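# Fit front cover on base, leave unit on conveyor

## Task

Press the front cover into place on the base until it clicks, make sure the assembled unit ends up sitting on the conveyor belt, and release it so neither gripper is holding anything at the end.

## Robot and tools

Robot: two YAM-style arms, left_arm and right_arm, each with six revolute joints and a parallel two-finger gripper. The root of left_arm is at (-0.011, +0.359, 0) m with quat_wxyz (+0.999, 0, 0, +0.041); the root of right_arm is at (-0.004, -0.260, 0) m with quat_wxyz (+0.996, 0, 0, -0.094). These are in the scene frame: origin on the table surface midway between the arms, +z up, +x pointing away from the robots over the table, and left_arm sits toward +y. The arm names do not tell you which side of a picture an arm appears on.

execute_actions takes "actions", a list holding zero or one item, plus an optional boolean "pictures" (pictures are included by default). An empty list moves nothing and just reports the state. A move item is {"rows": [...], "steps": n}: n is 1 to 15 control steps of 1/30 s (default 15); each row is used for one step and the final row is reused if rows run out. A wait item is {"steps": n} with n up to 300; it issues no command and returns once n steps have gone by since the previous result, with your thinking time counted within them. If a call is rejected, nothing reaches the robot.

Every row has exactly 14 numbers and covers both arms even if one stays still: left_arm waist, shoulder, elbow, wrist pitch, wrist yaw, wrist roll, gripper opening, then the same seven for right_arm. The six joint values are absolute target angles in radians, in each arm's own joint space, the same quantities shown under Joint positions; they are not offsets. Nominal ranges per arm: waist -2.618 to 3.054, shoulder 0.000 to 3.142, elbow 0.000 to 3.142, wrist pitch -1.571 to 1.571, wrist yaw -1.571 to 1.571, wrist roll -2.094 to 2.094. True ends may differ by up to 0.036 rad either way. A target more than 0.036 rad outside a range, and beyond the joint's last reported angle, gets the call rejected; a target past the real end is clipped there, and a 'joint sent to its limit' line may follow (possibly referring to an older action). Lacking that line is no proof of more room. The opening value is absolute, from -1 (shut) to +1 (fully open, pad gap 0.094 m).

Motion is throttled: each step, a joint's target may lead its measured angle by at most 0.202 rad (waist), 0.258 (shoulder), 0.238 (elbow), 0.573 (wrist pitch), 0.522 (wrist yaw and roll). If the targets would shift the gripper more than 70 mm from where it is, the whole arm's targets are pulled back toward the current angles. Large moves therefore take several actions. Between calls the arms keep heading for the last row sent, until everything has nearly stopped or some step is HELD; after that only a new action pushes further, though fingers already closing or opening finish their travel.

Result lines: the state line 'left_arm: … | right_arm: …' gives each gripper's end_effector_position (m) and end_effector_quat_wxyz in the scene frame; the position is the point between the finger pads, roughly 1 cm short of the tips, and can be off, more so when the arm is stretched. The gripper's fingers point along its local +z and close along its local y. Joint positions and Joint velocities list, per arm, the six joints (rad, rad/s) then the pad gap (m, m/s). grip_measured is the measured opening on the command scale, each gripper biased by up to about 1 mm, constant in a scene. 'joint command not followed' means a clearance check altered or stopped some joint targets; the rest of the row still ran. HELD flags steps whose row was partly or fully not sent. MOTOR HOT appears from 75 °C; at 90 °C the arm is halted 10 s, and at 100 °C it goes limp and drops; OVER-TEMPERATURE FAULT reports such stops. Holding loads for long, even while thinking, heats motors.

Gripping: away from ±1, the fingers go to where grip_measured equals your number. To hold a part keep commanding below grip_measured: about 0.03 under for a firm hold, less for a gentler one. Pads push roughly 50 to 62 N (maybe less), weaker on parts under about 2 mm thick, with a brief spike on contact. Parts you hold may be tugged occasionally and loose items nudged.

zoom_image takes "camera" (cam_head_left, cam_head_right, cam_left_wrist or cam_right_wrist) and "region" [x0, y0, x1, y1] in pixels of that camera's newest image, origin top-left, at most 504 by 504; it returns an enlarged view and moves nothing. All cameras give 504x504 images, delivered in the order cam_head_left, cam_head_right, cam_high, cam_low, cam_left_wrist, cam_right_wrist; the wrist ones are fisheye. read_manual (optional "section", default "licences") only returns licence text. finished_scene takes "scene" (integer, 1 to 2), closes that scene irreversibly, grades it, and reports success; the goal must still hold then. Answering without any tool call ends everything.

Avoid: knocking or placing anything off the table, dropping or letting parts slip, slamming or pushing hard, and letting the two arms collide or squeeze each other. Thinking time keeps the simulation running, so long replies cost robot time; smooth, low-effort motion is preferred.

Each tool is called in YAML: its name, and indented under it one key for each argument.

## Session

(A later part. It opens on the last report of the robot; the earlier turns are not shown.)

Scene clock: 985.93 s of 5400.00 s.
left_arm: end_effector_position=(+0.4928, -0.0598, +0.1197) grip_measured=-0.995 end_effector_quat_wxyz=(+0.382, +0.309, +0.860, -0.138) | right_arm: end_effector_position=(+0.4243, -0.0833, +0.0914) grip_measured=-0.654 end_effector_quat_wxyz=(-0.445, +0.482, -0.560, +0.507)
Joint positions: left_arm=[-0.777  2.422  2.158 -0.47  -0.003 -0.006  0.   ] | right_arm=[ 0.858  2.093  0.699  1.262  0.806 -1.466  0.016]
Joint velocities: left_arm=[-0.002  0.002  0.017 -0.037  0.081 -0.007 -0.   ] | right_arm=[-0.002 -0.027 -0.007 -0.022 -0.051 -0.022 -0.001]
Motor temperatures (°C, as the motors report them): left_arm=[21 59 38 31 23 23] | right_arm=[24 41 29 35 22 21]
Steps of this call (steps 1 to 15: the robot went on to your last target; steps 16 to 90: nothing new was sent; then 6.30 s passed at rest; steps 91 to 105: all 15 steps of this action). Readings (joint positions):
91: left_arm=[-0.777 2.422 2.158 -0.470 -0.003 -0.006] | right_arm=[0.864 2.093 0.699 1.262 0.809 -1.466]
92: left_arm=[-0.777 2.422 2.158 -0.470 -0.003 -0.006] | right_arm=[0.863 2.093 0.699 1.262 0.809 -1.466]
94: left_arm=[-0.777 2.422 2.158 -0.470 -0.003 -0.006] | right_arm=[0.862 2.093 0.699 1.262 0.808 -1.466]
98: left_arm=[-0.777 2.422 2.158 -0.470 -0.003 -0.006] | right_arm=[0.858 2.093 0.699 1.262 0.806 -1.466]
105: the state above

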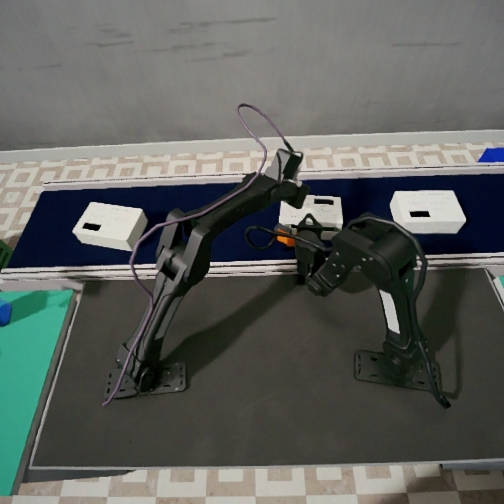

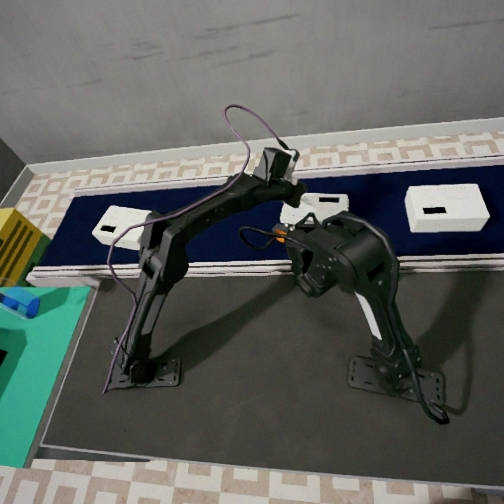

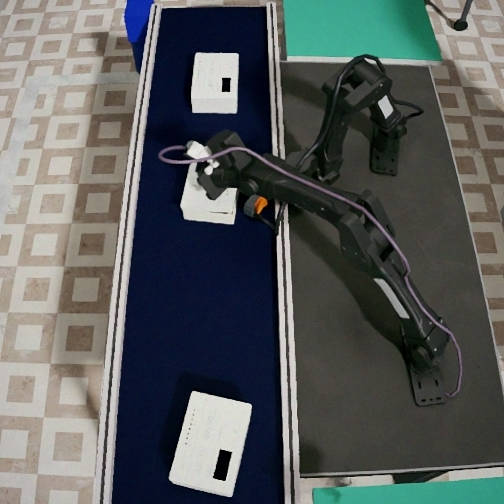

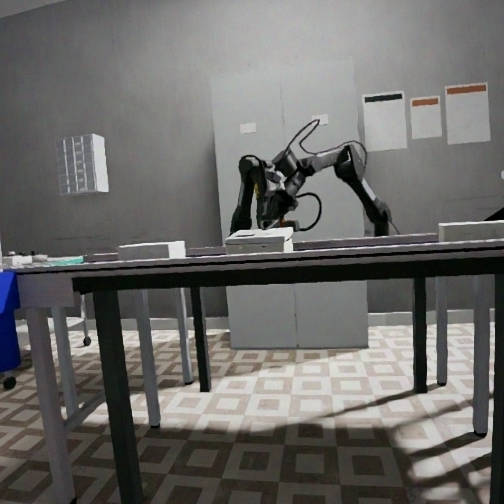

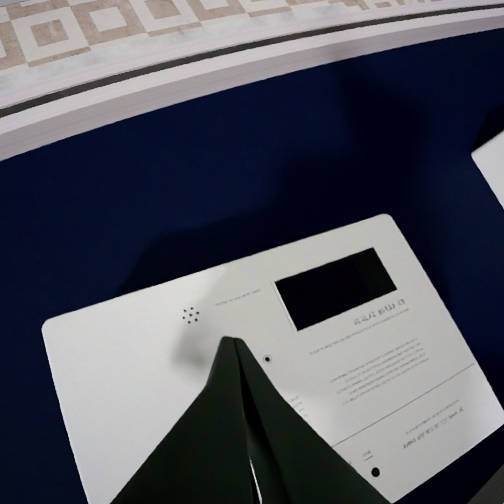

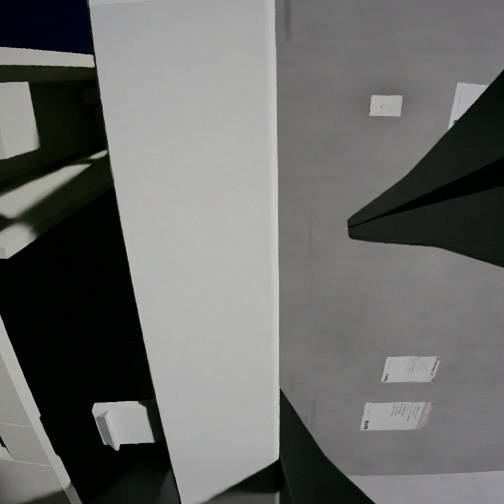

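execute_actions:
  actions:
    - {"rows":[[-0.769,2.405,2.185,-0.463,0,0,-1,0.850,2.052,0.725,1.274,0.804,-1.455,-0.70],[-0.769,2.41,2.185,-0.463,0,0,-1,0.850,2.052,0.725,1.274,0.804,-1.455,-0.70],[-0.769,2.415,2.185,-0.463,0,0,-1,0.850,2.052,0.725,1.274,0.804,-1.455,-0.70],[-0.769,2.42,2.185,-0.463,0,0,-1,0.850,2.052,0.725,1.274,0.804,-1.455,-0.70],[-0.769,2.425,2.185,-0.463,0,0,-1,0.850,2.052,0.725,1.274,0.804,-1.455,-0.70],[-0.769,2.43,2.185,-0.463,0,0,-1,0.850,2.052,0.725,1.274,0.804,-1.455,-0.70],[-0.769,2.435,2.185,-0.463,0,0,-1,0.850,2.052,0.725,1.274,0.804,-1.455,-0.70],[-0.769,2.44,2.185,-0.463,0,0,-1,0.850,2.052,0.725,1.274,0.804,-1.455,-0.70],[-0.769,2.445,2.185,-0.463,0,0,-1,0.850,2.052,0.725,1.274,0.804,-1.455,-0.70]],"steps":15}

Scene clock: 1000.20 s of 5400.00 s.
left_arm: end_effector_position=(+0.4932, -0.0601, +0.1061) grip_measured=-0.995 end_effector_quat_wxyz=(+0.374, +0.310, +0.864, -0.135) | right_arm: end_effector_position=(+0.4243, -0.0833, +0.0914) grip_measured=-0.654 end_effector_quat_wxyz=(-0.445, +0.482, -0.560, +0.507)
Joint positions: left_arm=[-0.777  2.445  2.158 -0.466 -0.003 -0.006  0.   ] | right_arm=[ 0.858  2.093  0.699  1.262  0.806 -1.466  0.016]
Joint velocities: left_arm=[-0.012  0.046  0.002 -0.037 -0.051 -0.051  0.001] | right_arm=[-0.012 -0.002 -0.007  0.007 -0.037  0.007  0.   ]
Motor temperatures (°C, as the motors report them): left_arm=[21 60 38 31 23 23] | right_arm=[24 42 29 35 22 21]
Steps of this call (steps 1 to 15: the robot went on to your last target; steps 16 to 90: nothing new was sent; then 10.77 s passed at rest; steps 91 to 105: all 15 steps of this action). Readings (joint positions):
91: left_arm=[-0.777 2.422 2.158 -0.470 -0.003 -0.006] | right_arm=[0.858 2.093 0.699 1.262 0.806 -1.466]
92: left_arm=[-0.777 2.422 2.158 -0.470 -0.003 -0.006] | right_arm=[0.858 2.093 0.699 1.262 0.806 -1.466]
94: left_arm=[-0.777 2.422 2.158 -0.470 -0.003 -0.006] | right_arm=[0.858 2.093 0.699 1.262 0.806 -1.466]
98: left_arm=[-0.777 2.424 2.158 -0.468 -0.003 -0.006] | right_arm=[0.858 2.093 0.699 1.262 0.806 -1.466]
105: the state above

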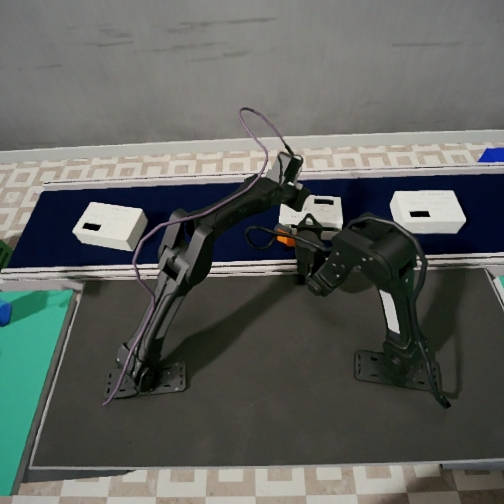

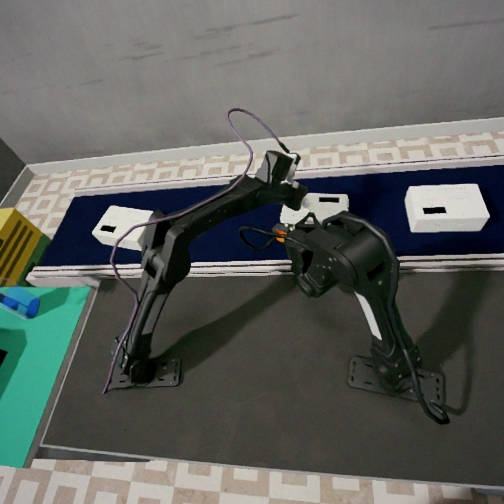

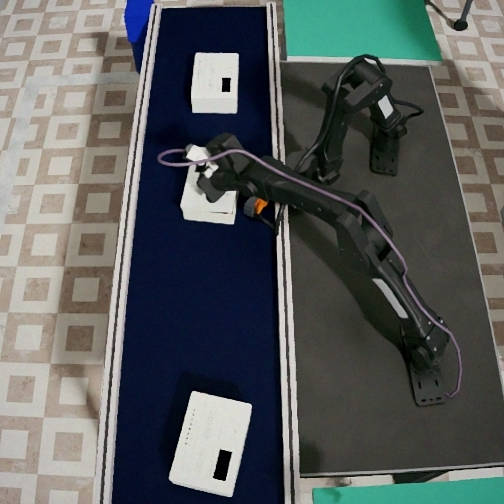

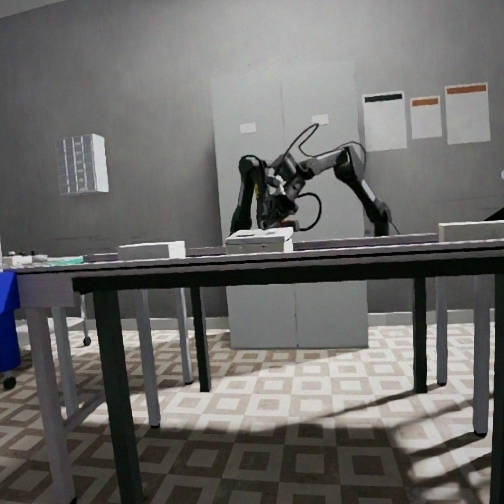

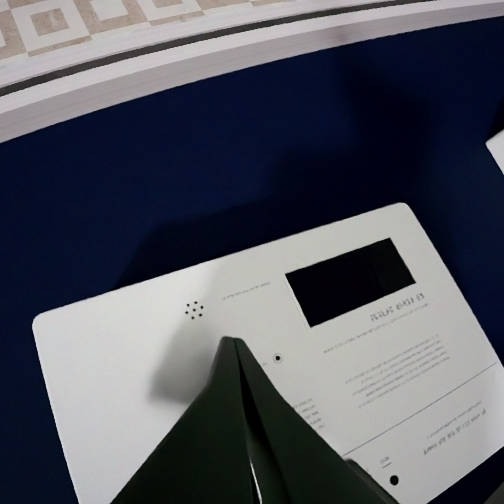

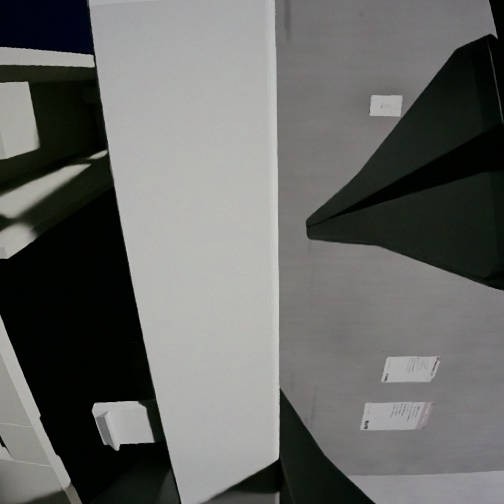

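execute_actions:
  actions:
    - {"rows":[[-0.769,2.449,2.185,-0.463,0,0,-1,0.850,2.052,0.725,1.274,0.804,-1.455,-0.70],[-0.769,2.453,2.185,-0.463,0,0,-1,0.850,2.052,0.725,1.274,0.804,-1.455,-0.70],[-0.769,2.457,2.185,-0.463,0,0,-1,0.850,2.052,0.725,1.274,0.804,-1.455,-0.70],[-0.769,2.461,2.185,-0.463,0,0,-1,0.850,2.052,0.725,1.274,0.804,-1.455,-0.70],[-0.769,2.464,2.185,-0.463,0,0,-1,0.850,2.052,0.725,1.274,0.804,-1.455,-0.70],[-0.769,2.467,2.185,-0.463,0,0,-1,0.850,2.052,0.725,1.274,0.804,-1.455,-0.70],[-0.769,2.47,2.185,-0.463,0,0,-1,0.850,2.052,0.725,1.274,0.804,-1.455,-0.70],[-0.769,2.473,2.185,-0.463,0,0,-1,0.850,2.052,0.725,1.274,0.804,-1.455,-0.70],[-0.769,2.476,2.185,-0.463,0,0,-1,0.850,2.052,0.725,1.274,0.804,-1.455,-0.70],[-0.769,2.479,2.185,-0.463,0,0,-1,0.850,2.052,0.725,1.274,0.804,-1.455,-0.70],[-0.769,2.482,2.185,-0.463,0,0,-1,0.850,2.052,0.725,1.274,0.804,-1.455,-0.70]],"steps":15}
  pictures: false

execute_actions:
  actions:
    - {"steps":10}

Scene clock: 1008.80 s of 5400.00 s.
left_arm: end_effector_position=(+0.4932, -0.0601, +0.0837) grip_measured=-0.995 end_effector_quat_wxyz=(+0.360, +0.312, +0.869, -0.130) | right_arm: end_effector_position=(+0.4242, -0.0832, +0.0907) grip_measured=-0.656 end_effector_quat_wxyz=(-0.444, +0.482, -0.560, +0.506)
Joint positions: left_arm=[-0.777  2.482  2.158 -0.46  -0.003 -0.006  0.   ] | right_arm=[ 0.858  2.093  0.699  1.258  0.805 -1.464  0.016]
Joint velocities: left_arm=[-0.017 -0.007  0.012 -0.051  0.022  0.051 -0.001] | right_arm=[-0.002 -0.007 -0.002 -0.037 -0.007 -0.037 -0.001]
Motor temperatures (°C, as the motors report them): left_arm=[21 59 38 32 23 23] | right_arm=[24 42 29 35 22 21]
Steps of this call (steps 1 to 15: the robot went on to your last target; steps 16 to 90: nothing new was sent; then 5.10 s passed at rest; steps 91 to 105: all 15 steps of this action). Readings (joint positions):
91: left_arm=[-0.777 2.447 2.158 -0.465 -0.003 -0.006] | right_arm=[0.858 2.093 0.699 1.262 0.806 -1.466]
92: left_arm=[-0.777 2.447 2.158 -0.465 -0.003 -0.006] | right_arm=[0.858 2.093 0.699 1.262 0.806 -1.466]
94: left_arm=[-0.777 2.448 2.158 -0.465 -0.003 -0.006] | right_arm=[0.858 2.093 0.699 1.262 0.806 -1.466]
98: left_arm=[-0.777 2.458 2.158 -0.464 -0.003 -0.006] | right_arm=[0.858 2.093 0.699 1.262 0.806 -1.466]
105: the state above

Scene clock: 1009.13 s of 5400.00 s.
left_arm: end_effector_position=(+0.4933, -0.0602, +0.0839) grip_measured=-0.995 end_effector_quat_wxyz=(+0.361, +0.312, +0.869, -0.131) | right_arm: end_effector_position=(+0.4242, -0.0832, +0.0914) grip_measured=-0.656 end_effector_quat_wxyz=(-0.444, +0.483, -0.560, +0.506)
Joint positions: left_arm=[-0.777  2.482  2.158 -0.46  -0.003 -0.006  0.   ] | right_arm=[ 0.858  2.089  0.699  1.253  0.805 -1.464  0.016]
Joint velocities: left_arm=[ 0.007  0.022  0.002 -0.007  0.022  0.037 -0.001] | right_arm=[-0.017  0.007 -0.007 -0.022  0.022  0.007 -0.   ]
Motor temperatures (°C, as the motors report them): left_arm=[21 59 38 32 23 23] | right_arm=[24 42 29 35 22 21]
Steps of this call (steps 1 to 10: the robot went on to your last target). Readings (joint positions):
1: left_arm=[-0.777 2.482 2.158 -0.460 -0.003 -0.006] | right_arm=[0.858 2.091 0.699 1.258 0.805 -1.464]
2: left_arm=[-0.777 2.482 2.158 -0.460 -0.003 -0.006] | right_arm=[0.858 2.090 0.699 1.256 0.805 -1.464]
4: left_arm=[-0.777 2.482 2.158 -0.460 -0.003 -0.006] | right_arm=[0.858 2.089 0.699 1.254 0.805 -1.464]
8: left_arm=[-0.777 2.482 2.158 -0.460 -0.003 -0.006] | right_arm=[0.858 2.089 0.699 1.253 0.805 -1.464]
10: the state above

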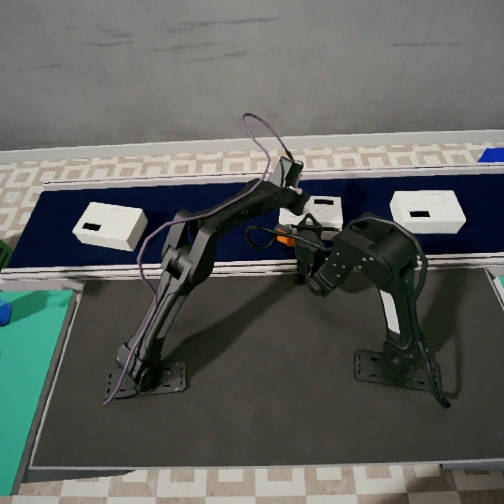

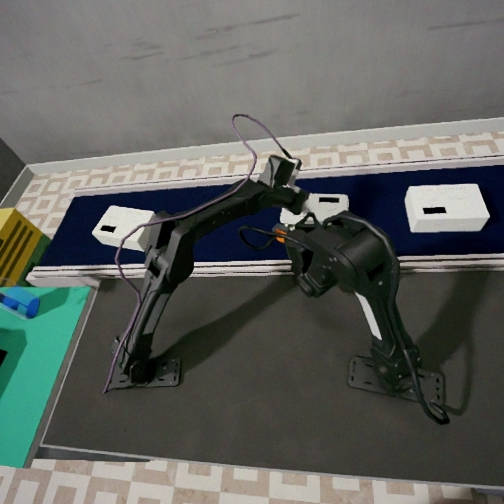

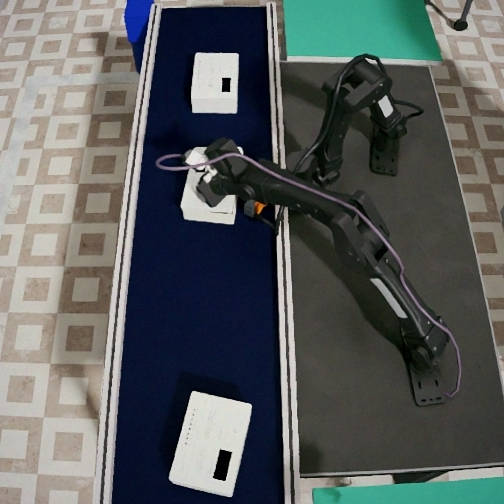

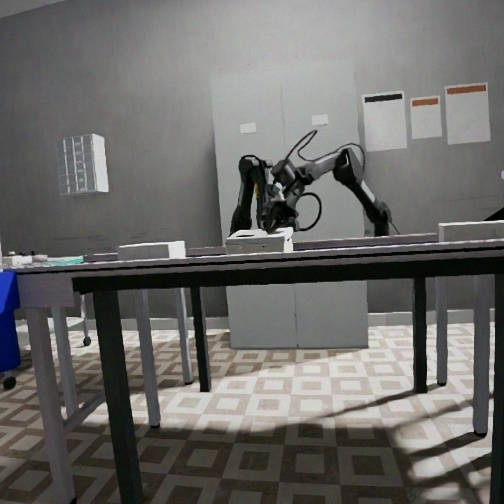

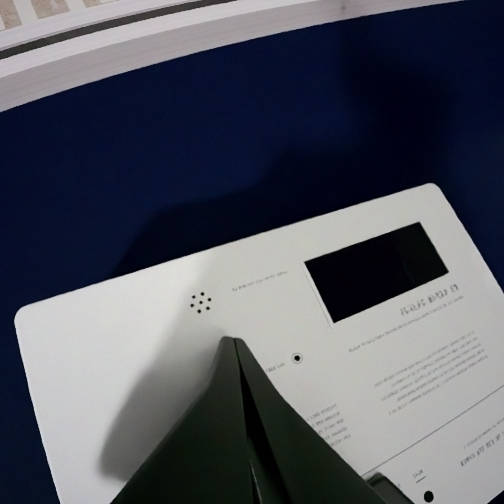

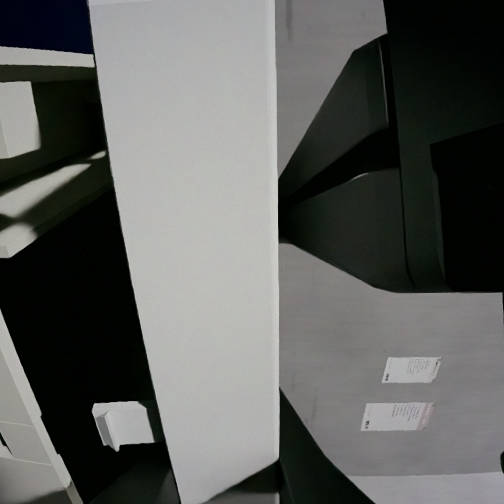

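execute_actions:
  actions:
    - {"rows":[[-0.769,2.485,2.185,-0.463,0,0,-1,0.855,2.056,0.71,1.278,0.808,-1.455,-0.62],[-0.769,2.485,2.185,-0.463,0,0,-1,0.860,2.058,0.70,1.282,0.810,-1.455,-0.58],[-0.769,2.485,2.185,-0.463,0,0,-1,0.862,2.058,0.69,1.286,0.812,-1.455,-0.57]],"steps":8}
  pictures: false

execute_actions:
  actions:
    - {"rows":[[-0.769,2.485,2.185,-0.463,0,0,-1,0.8685,2.056,0.6824,1.291,0.8185,-1.455,-0.57],[-0.769,2.485,2.185,-0.463,0,0,-1,0.875,2.054,0.6748,1.2965,0.825,-1.455,-0.57],[-0.769,2.485,2.185,-0.463,0,0,-1,0.8816,2.051,0.6672,1.302,0.8316,-1.455,-0.57],[-0.769,2.485,2.185,-0.463,0,0,-1,0.888,2.049,0.6596,1.307,0.838,-1.455,-0.57],[-0.769,2.485,2.185,-0.463,0,0,-1,0.8947,2.047,0.652,1.312,0.8447,-1.455,-0.57],[-0.769,2.485,2.185,-0.463,0,0,-1,0.901,2.045,0.6444,1.3176,0.851,-1.455,-0.57],[-0.769,2.485,2.185,-0.463,0,0,-1,0.9077,2.043,0.6368,1.323,0.8577,-1.455,-0.57],[-0.769,2.485,2.185,-0.463,0,0,-1,0.914,2.040,0.6292,1.328,0.864,-1.455,-0.57],[-0.769,2.485,2.185,-0.463,0,0,-1,0.9208,2.038,0.6216,1.3334,0.8708,-1.455,-0.57],[-0.769,2.485,2.185,-0.463,0,0,-1,0.9273,2.036,0.614,1.3387,0.8773,-1.455,-0.57],[-0.769,2.485,2.185,-0.463,0,0,-1,0.9339,2.034,0.6064,1.344,0.8839,-1.455,-0.57],[-0.769,2.485,2.185,-0.463,0,0,-1,0.9404,2.032,0.5988,1.349,0.8904,-1.455,-0.57],[-0.769,2.485,2.185,-0.463,0,0,-1,0.947,2.029,0.5912,1.3545,0.897,-1.455,-0.57],[-0.769,2.485,2.185,-0.463,0,0,-1,0.9535,2.027,0.5836,1.36,0.9035,-1.455,-0.57],[-0.769,2.485,2.185,-0.463,0,0,-1,0.96,2.025,0.576,1.365,0.91,-1.455,-0.57]],"steps":15}
  pictures: false

execute_actions:
  actions:
    - {"steps":15}

Scene clock: 1031.90 s of 5400.00 s.
left_arm: end_effector_position=(+0.4933, -0.0603, +0.0839) grip_measured=-0.995 end_effector_quat_wxyz=(+0.361, +0.312, +0.869, -0.131) | right_arm: end_effector_position=(+0.4243, -0.0831, +0.0927) grip_measured=-0.573 end_effector_quat_wxyz=(+0.446, -0.481, +0.560, -0.506)
Joint positions: left_arm=[-0.777  2.482  2.158 -0.459 -0.003 -0.006  0.   ] | right_arm=[ 0.858  2.089  0.699  1.26   0.805 -1.464  0.02 ]
Joint velocities: left_arm=[ 0.002 -0.007  0.012 -0.066 -0.022 -0.007 -0.   ] | right_arm=[ 0.017 -0.007 -0.007 -0.051  0.022 -0.037  0.   ]
Motor temperatures (°C, as the motors report them): left_arm=[21 58 39 32 23 23] | right_arm=[24 42 29 36 22 21]
Steps of this call (steps 1 to 15: the robot went on to your last target; steps 16 to 90: nothing new was sent; then 19.50 s passed at rest; steps 91 to 98: all 8 steps of this action). Readings (joint positions):
91: left_arm=[-0.777 2.482 2.158 -0.459 -0.003 -0.006] | right_arm=[0.858 2.089 0.699 1.253 0.805 -1.464]
92: left_arm=[-0.777 2.482 2.158 -0.459 -0.003 -0.006] | right_arm=[0.858 2.089 0.699 1.253 0.805 -1.464]
94: left_arm=[-0.777 2.482 2.158 -0.459 -0.003 -0.006] | right_arm=[0.858 2.089 0.699 1.257 0.805 -1.464]
98: the state above

Scene clock: 1032.40 s of 5400.00 s.
left_arm: end_effector_position=(+0.4933, -0.0603, +0.0839) grip_measured=-0.995 end_effector_quat_wxyz=(+0.361, +0.312, +0.869, -0.131) | right_arm: end_effector_position=(+0.3907, -0.0753, +0.0898) grip_measured=-0.573 end_effector_quat_wxyz=(-0.448, +0.488, -0.553, +0.506)
Joint positions: left_arm=[-0.777  2.482  2.158 -0.459 -0.003 -0.006  0.   ] | right_arm=[ 0.941  2.06   0.603  1.32   0.872 -1.464  0.02 ]
Joint velocities: left_arm=[-0.017 -0.007 -0.012  0.037  0.007 -0.007  0.001] | right_arm=[ 0.164 -0.071 -0.222  0.125  0.125  0.007  0.   ]
Motor temperatures (°C, as the motors report them): left_arm=[21 58 39 32 23 23] | right_arm=[24 42 29 36 22 21]
Steps of this call (steps 1 to 15: all 15 steps of this action). Readings (joint positions):
1: left_arm=[-0.777 2.482 2.158 -0.459 -0.003 -0.006] | right_arm=[0.858 2.089 0.699 1.261 0.805 -1.464]
2: left_arm=[-0.777 2.482 2.158 -0.459 -0.003 -0.006] | right_arm=[0.859 2.089 0.698 1.263 0.807 -1.464]
4: left_arm=[-0.777 2.482 2.158 -0.459 -0.003 -0.006] | right_arm=[0.865 2.085 0.687 1.270 0.813 -1.464]
8: left_arm=[-0.777 2.482 2.158 -0.459 -0.003 -0.006] | right_arm=[0.893 2.075 0.656 1.287 0.832 -1.464]
15: the state above

Scene clock: 1032.90 s of 5400.00 s.
left_arm: end_effector_position=(+0.4933, -0.0603, +0.0839) grip_measured=-0.995 end_effector_quat_wxyz=(+0.361, +0.312, +0.869, -0.131) | right_arm: end_effector_position=(+0.3856, -0.0766, +0.0950) grip_measured=-0.573 end_effector_quat_wxyz=(+0.453, -0.476, +0.555, -0.509)
Joint positions: left_arm=[-0.777  2.482  2.158 -0.459 -0.003 -0.006  0.   ] | right_arm=[ 0.955  2.052  0.589  1.35   0.899 -1.464  0.02 ]
Joint velocities: left_arm=[-0.022 -0.007 -0.002  0.007 -0.051 -0.007 -0.   ] | right_arm=[ 0.012 -0.007  0.007  0.037  0.037 -0.007 -0.001]
Motor temperatures (°C, as the motors report them): left_arm=[21 58 39 32 23 23] | right_arm=[24 42 29 36 22 21]
Steps of this call (steps 1 to 15: the robot went on to your last target). Readings (joint positions):
1: left_arm=[-0.777 2.482 2.158 -0.459 -0.003 -0.006] | right_arm=[0.947 2.057 0.596 1.324 0.877 -1.464]
2: left_arm=[-0.777 2.482 2.158 -0.459 -0.003 -0.006] | right_arm=[0.951 2.056 0.592 1.328 0.882 -1.464]
4: left_arm=[-0.777 2.482 2.158 -0.459 -0.003 -0.006] | right_arm=[0.955 2.055 0.589 1.334 0.888 -1.464]
8: left_arm=[-0.777 2.482 2.158 -0.459 -0.003 -0.006] | right_arm=[0.955 2.052 0.589 1.345 0.895 -1.464]
15: the state above

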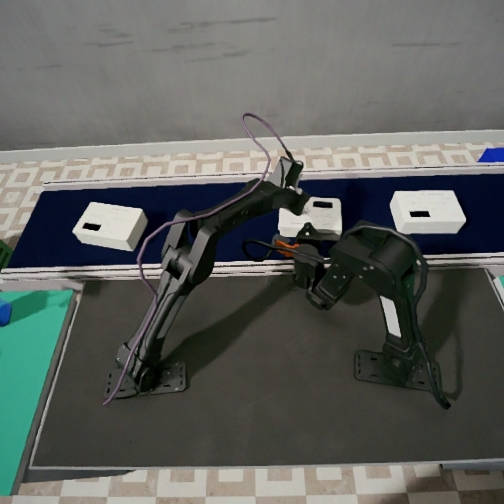

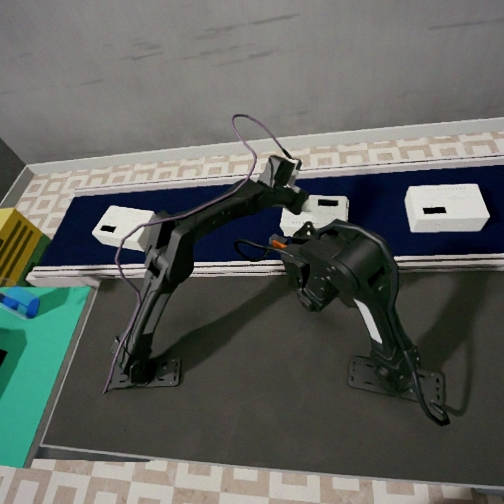

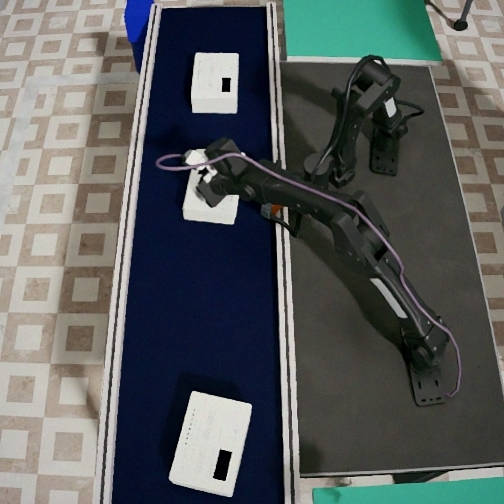

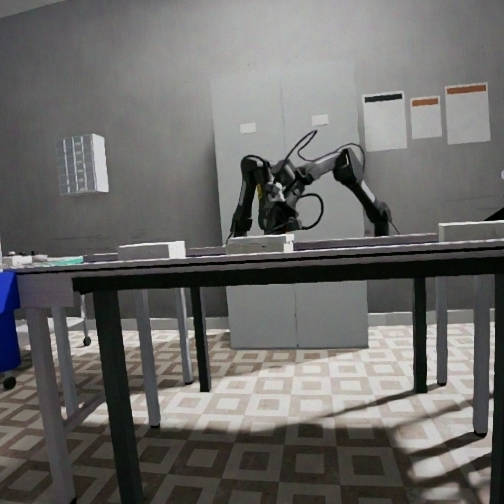

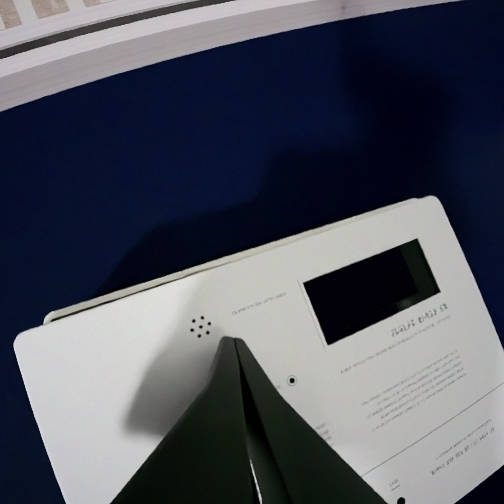

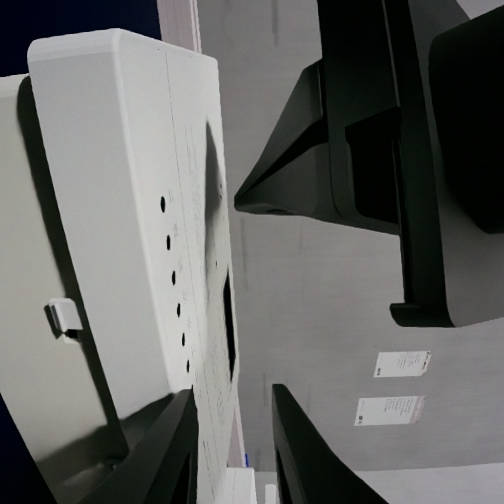

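execute_actions:
  actions:
    - {"rows":[[-0.769,2.475,2.185,-0.463,0,0,-1,0.965,2.025,0.571,1.365,0.914,-1.45,-0.57],[-0.769,2.465,2.185,-0.463,0,0,-1,0.970,2.025,0.566,1.365,0.918,-1.445,-0.57],[-0.769,2.455,2.185,-0.463,0,0,-1,0.975,2.025,0.561,1.365,0.922,-1.44,-0.57],[-0.769,2.445,2.185,-0.463,0,0,-1,0.980,2.025,0.556,1.365,0.926,-1.435,-0.57],[-0.769,2.44,2.185,-0.463,0,0,-1,0.984,2.025,0.552,1.365,0.929,-1.43,-0.57],[-0.769,2.435,2.185,-0.463,0,0,-1,0.988,2.025,0.548,1.365,0.931,-1.425,-0.57],[-0.769,2.43,2.185,-0.463,0,0,-1,0.988,2.025,0.548,1.36,0.931,-1.42,-0.55],[-0.769,2.43,2.185,-0.463,0,0,-1,0.988,2.025,0.548,1.35,0.931,-1.415,-0.52],[-0.769,2.43,2.185,-0.463,0,0,-1,0.988,2.025,0.548,1.34,0.931,-1.41,-0.49],[-0.769,2.43,2.185,-0.463,0,0,-1,0.988,2.025,0.548,1.33,0.931,-1.405,-0.46],[-0.769,2.43,2.185,-0.463,0,0,-1,0.988,2.025,0.548,1.32,0.931,-1.40,-0.45],[-0.769,2.43,2.185,-0.463,0,0,-1,0.988,2.025,0.548,1.31,0.931,-1.40,-0.45],[-0.769,2.43,2.185,-0.463,0,0,-1,0.988,2.025,0.548,1.30,0.931,-1.40,-0.45],[-0.769,2.43,2.185,-0.463,0,0,-1,0.988,2.025,0.548,1.29,0.931,-1.40,-0.45]],"steps":15}
  pictures: false

execute_actions:
  actions:
    - {"steps":15}

Scene clock: 1097.47 s of 5400.00 s.
left_arm: end_effector_position=(+0.4939, -0.0607, +0.1040) grip_measured=-0.995 end_effector_quat_wxyz=(+0.374, +0.310, +0.864, -0.135) | right_arm: end_effector_position=(+0.3747, -0.0747, +0.0860) grip_measured=-0.453 end_effector_quat_wxyz=(+0.450, -0.481, +0.562, -0.500)
Joint positions: left_arm=[-0.777  2.45   2.158 -0.46  -0.003 -0.006  0.   ] | right_arm=[ 0.983  2.049  0.562  1.331  0.919 -1.42   0.026]
Joint velocities: left_arm=[ 0.007 -0.007 -0.002 -0.022 -0.051  0.007  0.002] | right_arm=[-0.012 -0.051 -0.002 -0.227  0.051  0.066 -0.001]
Motor temperatures (°C, as the motors report them): left_arm=[21 59 40 32 23 23] | right_arm=[24 41 27 36 22 21]
Steps of this call (steps 1 to 15: the robot went on to your last target; steps 16 to 90: nothing new was sent; then 61.07 s passed at rest; steps 91 to 105: all 15 steps of this action). Readings (joint positions):
91: left_arm=[-0.777 2.482 2.158 -0.459 -0.003 -0.006] | right_arm=[0.955 2.052 0.589 1.351 0.900 -1.463]
92: left_arm=[-0.777 2.482 2.158 -0.459 -0.003 -0.006] | right_arm=[0.956 2.052 0.589 1.351 0.902 -1.462]
94: left_arm=[-0.777 2.481 2.158 -0.459 -0.003 -0.006] | right_arm=[0.962 2.052 0.584 1.353 0.906 -1.458]
98: left_arm=[-0.777 2.470 2.158 -0.460 -0.003 -0.006] | right_arm=[0.980 2.052 0.564 1.354 0.914 -1.443]
105: the state above

Scene clock: 1097.97 s of 5400.00 s.
left_arm: end_effector_position=(+0.4939, -0.0607, +0.1040) grip_measured=-0.995 end_effector_quat_wxyz=(+0.374, +0.310, +0.864, -0.135) | right_arm: end_effector_position=(+0.3746, -0.0749, +0.0856) grip_measured=-0.453 end_effector_quat_wxyz=(+0.449, -0.481, +0.564, -0.499)
Joint positions: left_arm=[-0.777  2.45   2.158 -0.46  -0.003 -0.006  0.   ] | right_arm=[ 0.983  2.045  0.562  1.32   0.92  -1.414  0.026]
Joint velocities: left_arm=[-0.007 -0.007 -0.002 -0.051 -0.037 -0.007 -0.001] | right_arm=[ 0.012  0.002 -0.012  0.022 -0.007  0.007  0.   ]
Motor temperatures (°C, as the motors report them): left_arm=[21 59 40 32 23 23] | right_arm=[24 41 27 35 22 21]
Steps of this call (steps 1 to 15: the robot went on to your last target). Readings (joint positions):
1: left_arm=[-0.777 2.450 2.158 -0.460 -0.003 -0.006] | right_arm=[0.983 2.048 0.562 1.328 0.919 -1.419]
2: left_arm=[-0.777 2.450 2.158 -0.460 -0.003 -0.006] | right_arm=[0.983 2.047 0.562 1.325 0.919 -1.418]
4: left_arm=[-0.777 2.450 2.158 -0.460 -0.003 -0.006] | right_arm=[0.983 2.046 0.562 1.323 0.919 -1.416]
8: left_arm=[-0.777 2.450 2.158 -0.460 -0.003 -0.006] | right_arm=[0.983 2.046 0.562 1.321 0.920 -1.415]
15: the state above

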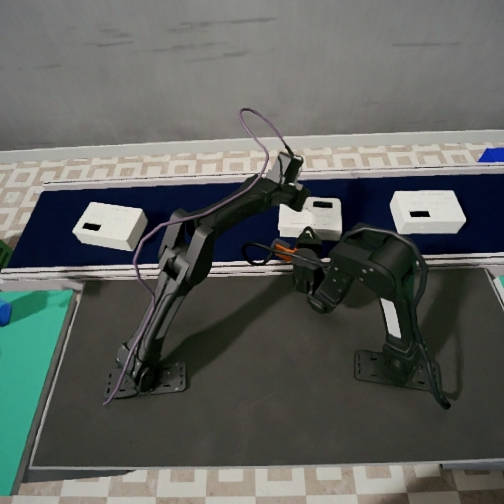

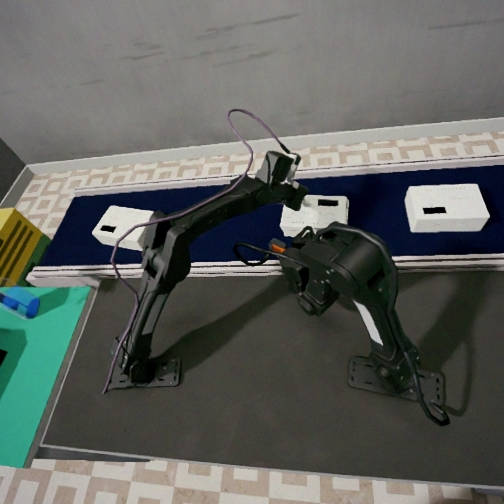

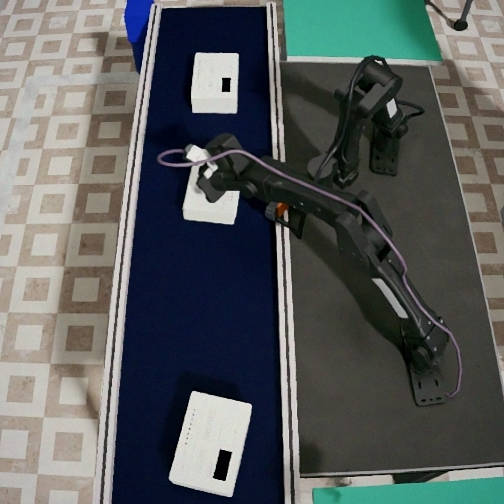

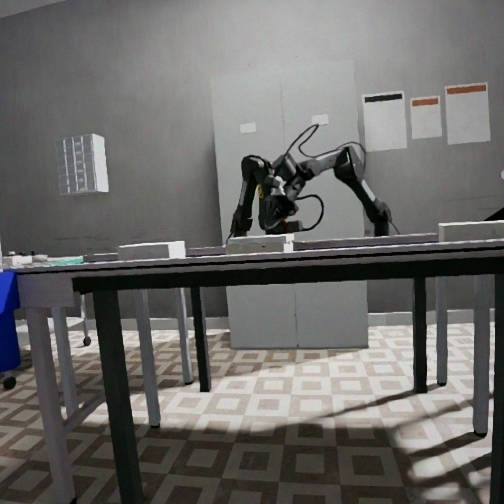

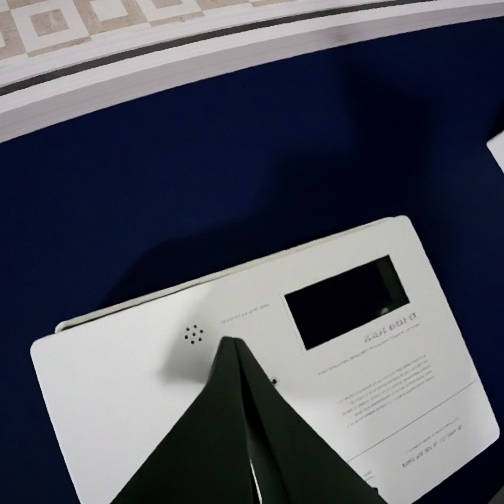

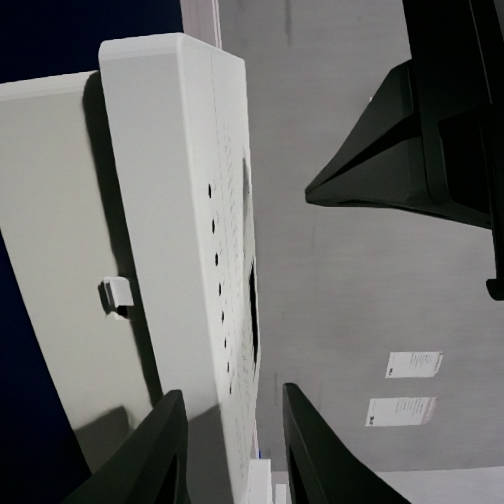

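execute_actions:
  actions:
    - {"rows":[[-0.769,2.43,2.185,-0.463,0,0,-1,0.988,2.035,0.548,1.31,0.931,-1.42,-0.35],[-0.769,2.43,2.185,-0.463,0,0,-1,0.985,2.04,0.56,1.33,0.925,-1.43,-0.25],[-0.769,2.43,2.185,-0.463,0,0,-1,0.981,2.045,0.575,1.335,0.918,-1.435,-0.15],[-0.769,2.43,2.185,-0.463,0,0,-1,0.979,2.047,0.585,1.335,0.913,-1.44,-0.10]],"steps":12}

Scene clock: 1113.90 s of 5400.00 s.
left_arm: end_effector_position=(+0.4939, -0.0607, +0.1040) grip_measured=-0.995 end_effector_quat_wxyz=(+0.374, +0.310, +0.864, -0.135) | right_arm: end_effector_position=(+0.3746, -0.0749, +0.0860) grip_measured=-0.103 end_effector_quat_wxyz=(-0.444, +0.487, -0.558, +0.504)
Joint positions: left_arm=[-0.777  2.45   2.158 -0.46  -0.003 -0.006  0.   ] | right_arm=[ 0.983  2.045  0.562  1.323  0.92  -1.438  0.042]
Joint velocities: left_arm=[ 0.022 -0.002 -0.007 -0.022  0.007  0.051 -0.001] | right_arm=[-0.002  0.007 -0.002 -0.095  0.022  0.066  0.   ]
Motor temperatures (°C, as the motors report them): left_arm=[21 63 40 33 23 23] | right_arm=[24 41 27 35 22 21]
Steps of this call (steps 1 to 15: the robot went on to your last target; steps 16 to 90: nothing new was sent; then 12.53 s passed at rest; steps 91 to 102: all 12 steps of this action). Readings (joint positions):
91: left_arm=[-0.777 2.450 2.158 -0.460 -0.003 -0.006] | right_arm=[0.983 2.045 0.562 1.320 0.920 -1.416]
92: left_arm=[-0.777 2.450 2.158 -0.460 -0.003 -0.006] | right_arm=[0.983 2.045 0.562 1.321 0.920 -1.418]
94: left_arm=[-0.777 2.450 2.158 -0.460 -0.003 -0.006] | right_arm=[0.983 2.045 0.562 1.321 0.920 -1.425]
98: left_arm=[-0.777 2.450 2.158 -0.460 -0.003 -0.006] | right_arm=[0.983 2.045 0.562 1.322 0.920 -1.434]
102: the state above

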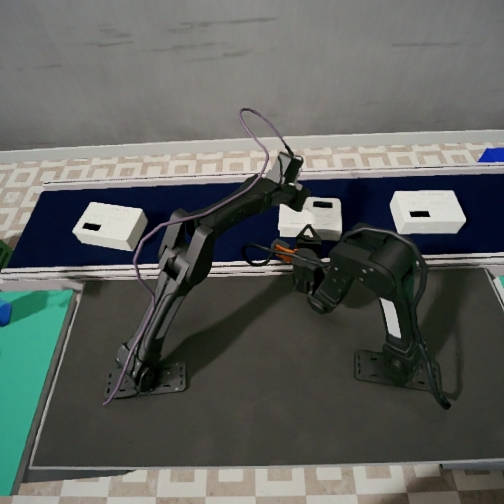

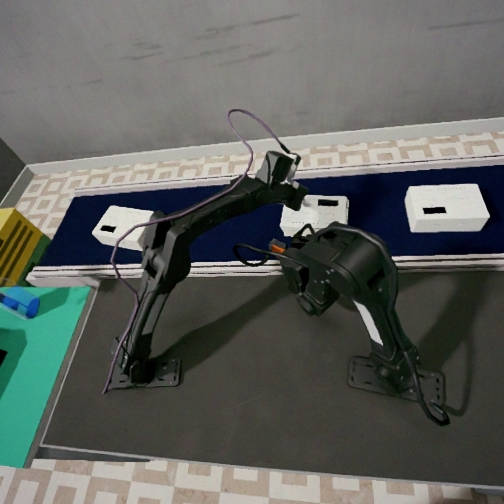

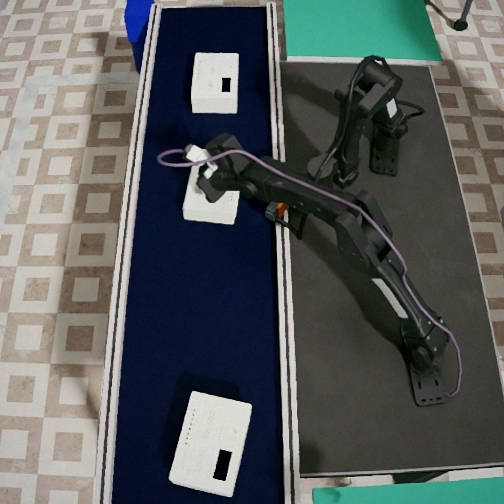

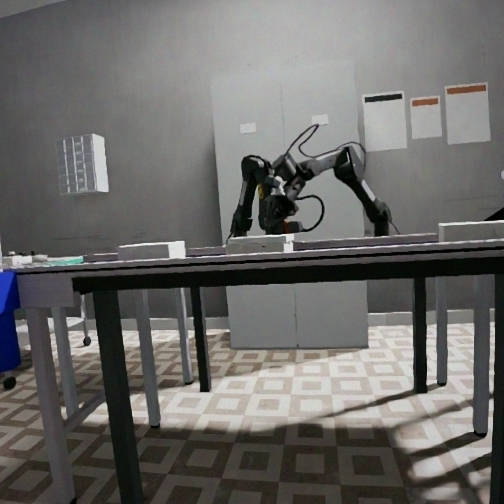

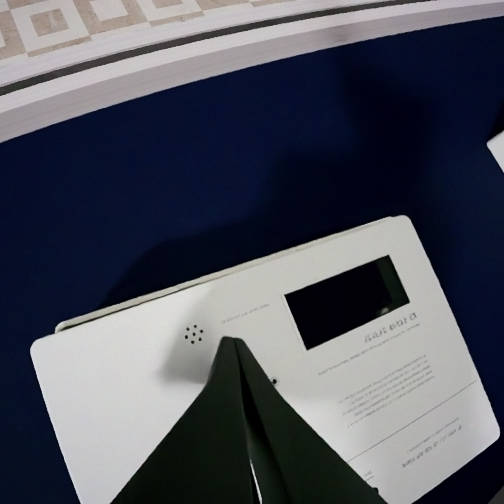

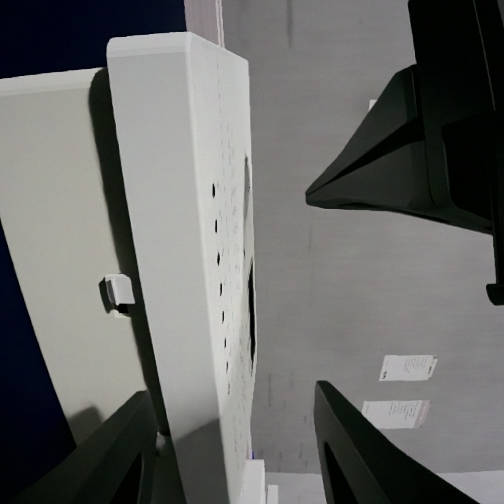

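execute_actions:
  actions:
    - {"rows":[[-0.769,2.43,2.185,-0.463,0,0,-1,0.979,2.047,0.585,1.33,0.913,-1.44,-0.02],[-0.769,2.43,2.185,-0.463,0,0,-1,0.979,2.047,0.585,1.325,0.913,-1.44,0.05],[-0.769,2.43,2.185,-0.463,0,0,-1,0.975,2.048,0.589,1.322,0.909,-1.44,0.05],[-0.769,2.43,2.185,-0.463,0,0,-1,0.971,2.050,0.593,1.319,0.905,-1.44,0.05],[-0.769,2.43,2.185,-0.463,0,0,-1,0.967,2.051,0.597,1.316,0.901,-1.44,0.05],[-0.769,2.43,2.185,-0.463,0,0,-1,0.963,2.053,0.601,1.313,0.897,-1.44,0.05],[-0.769,2.43,2.185,-0.463,0,0,-1,0.959,2.054,0.605,1.31,0.893,-1.44,0.05],[-0.769,2.43,2.185,-0.463,0,0,-1,0.955,2.056,0.609,1.307,0.889,-1.44,0.05],[-0.769,2.43,2.185,-0.463,0,0,-1,0.951,2.057,0.613,1.304,0.885,-1.44,0.05],[-0.769,2.43,2.185,-0.463,0,0,-1,0.947,2.059,0.617,1.301,0.881,-1.44,0.05],[-0.769,2.43,2.185,-0.463,0,0,-1,0.943,2.060,0.621,1.298,0.877,-1.44,0.05],[-0.769,2.43,2.185,-0.463,0,0,-1,0.939,2.062,0.625,1.295,0.873,-1.44,0.05],[-0.769,2.43,2.185,-0.463,0,0,-1,0.935,2.063,0.629,1.292,0.869,-1.44,0.05],[-0.769,2.43,2.185,-0.463,0,0,-1,0.931,2.064,0.632,1.289,0.865,-1.44,0.05],[-0.769,2.43,2.185,-0.463,0,0,-1,0.928,2.065,0.635,1.286,0.862,-1.44,0.05]],"steps":15}
  pictures: false

execute_actions:
  actions:
    - {"steps":15}

Scene clock: 1128.90 s of 5400.00 s.
left_arm: end_effector_position=(+0.4939, -0.0607, +0.1040) grip_measured=-0.995 end_effector_quat_wxyz=(+0.374, +0.310, +0.864, -0.135) | right_arm: end_effector_position=(+0.3907, -0.0762, +0.0940) grip_measured=+0.047 end_effector_quat_wxyz=(+0.453, -0.477, +0.561, -0.503)
Joint positions: left_arm=[-0.777  2.45   2.158 -0.46  -0.003 -0.006  0.   ] | right_arm=[ 0.943  2.045  0.606  1.307  0.884 -1.44   0.049]
Joint velocities: left_arm=[ 0.012  0.002  0.007  0.037 -0.051 -0.037 -0.001] | right_arm=[-0.071 -0.007  0.066 -0.095 -0.066  0.037  0.   ]
Motor temperatures (°C, as the motors report them): left_arm=[21 64 40 33 23 23] | right_arm=[24 39 28 35 22 21]
Steps of this call (steps 1 to 15: the robot went on to your last target; steps 16 to 90: nothing new was sent; then 11.50 s passed at rest; steps 91 to 105: all 15 steps of this action). Readings (joint positions):
91: left_arm=[-0.777 2.450 2.158 -0.460 -0.003 -0.006] | right_arm=[0.983 2.045 0.562 1.323 0.920 -1.440]
92: left_arm=[-0.777 2.450 2.158 -0.460 -0.003 -0.006] | right_arm=[0.983 2.045 0.562 1.323 0.920 -1.440]
94: left_arm=[-0.777 2.450 2.158 -0.460 -0.003 -0.006] | right_arm=[0.983 2.045 0.562 1.323 0.918 -1.440]
98: left_arm=[-0.777 2.450 2.158 -0.460 -0.003 -0.006] | right_arm=[0.971 2.045 0.577 1.320 0.908 -1.440]
105: the state above

Scene clock: 1129.40 s of 5400.00 s.
left_arm: end_effector_position=(+0.4939, -0.0607, +0.1040) grip_measured=-0.995 end_effector_quat_wxyz=(+0.374, +0.310, +0.864, -0.135) | right_arm: end_effector_position=(+0.3925, -0.0760, +0.0936) grip_measured=+0.047 end_effector_quat_wxyz=(+0.452, -0.480, +0.560, -0.502)
Joint positions: left_arm=[-0.777  2.45   2.158 -0.46  -0.003 -0.006  0.   ] | right_arm=[ 0.938  2.045  0.61   1.299  0.875 -1.441  0.049]
Joint velocities: left_arm=[-0.002  0.002  0.012 -0.022  0.051 -0.022  0.001] | right_arm=[-0.002  0.002 -0.002 -0.022 -0.037  0.007 -0.   ]
Motor temperatures (°C, as the motors report them): left_arm=[21 65 40 33 23 23] | right_arm=[24 39 28 35 22 21]
Steps of this call (steps 1 to 15: the robot went on to your last target). Readings (joint positions):
1: left_arm=[-0.777 2.450 2.158 -0.460 -0.003 -0.006] | right_arm=[0.941 2.045 0.608 1.304 0.881 -1.440]
2: left_arm=[-0.777 2.450 2.158 -0.460 -0.003 -0.006] | right_arm=[0.939 2.045 0.609 1.302 0.878 -1.440]
4: left_arm=[-0.777 2.450 2.158 -0.460 -0.003 -0.006] | right_arm=[0.938 2.045 0.610 1.301 0.876 -1.441]
8: left_arm=[-0.777 2.450 2.158 -0.460 -0.003 -0.006] | right_arm=[0.938 2.045 0.610 1.299 0.875 -1.441]
15: the state above
All arms were judged still, so your last target was given up. Only a new action makes them travel on or press farther. Fingers that are still opening or closing keep moving.

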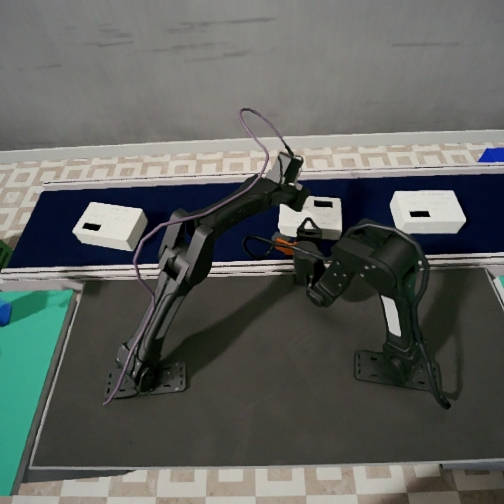

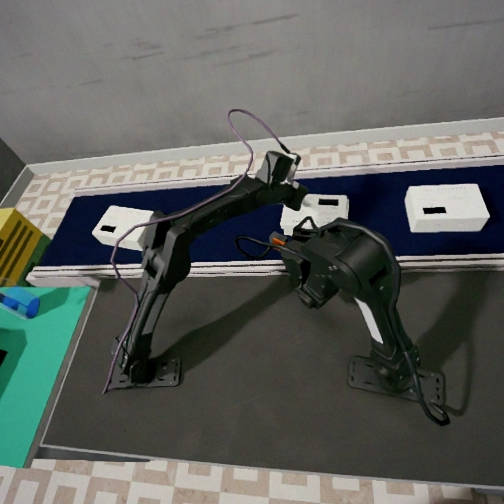

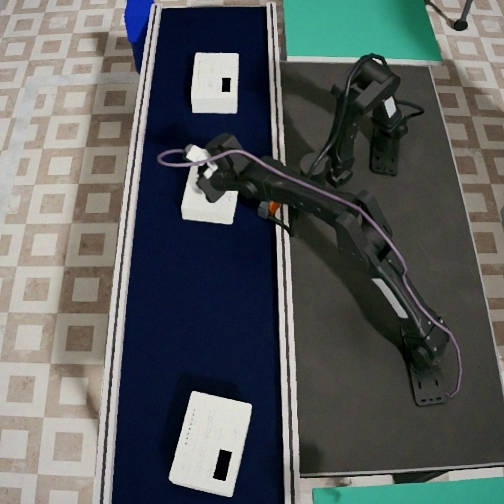

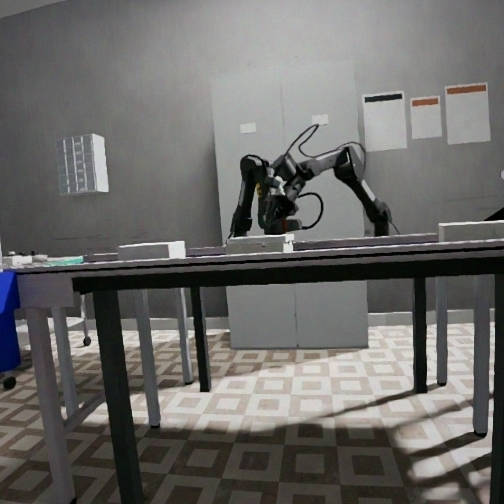

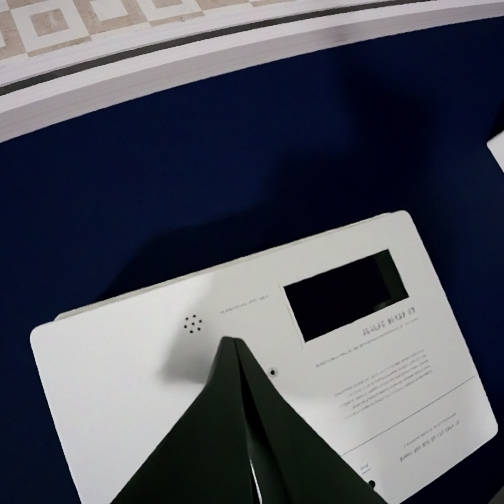

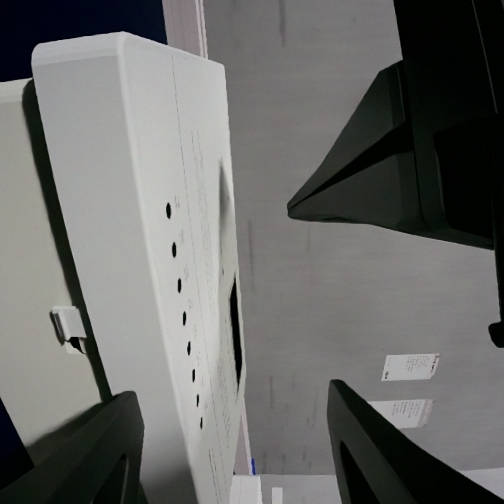

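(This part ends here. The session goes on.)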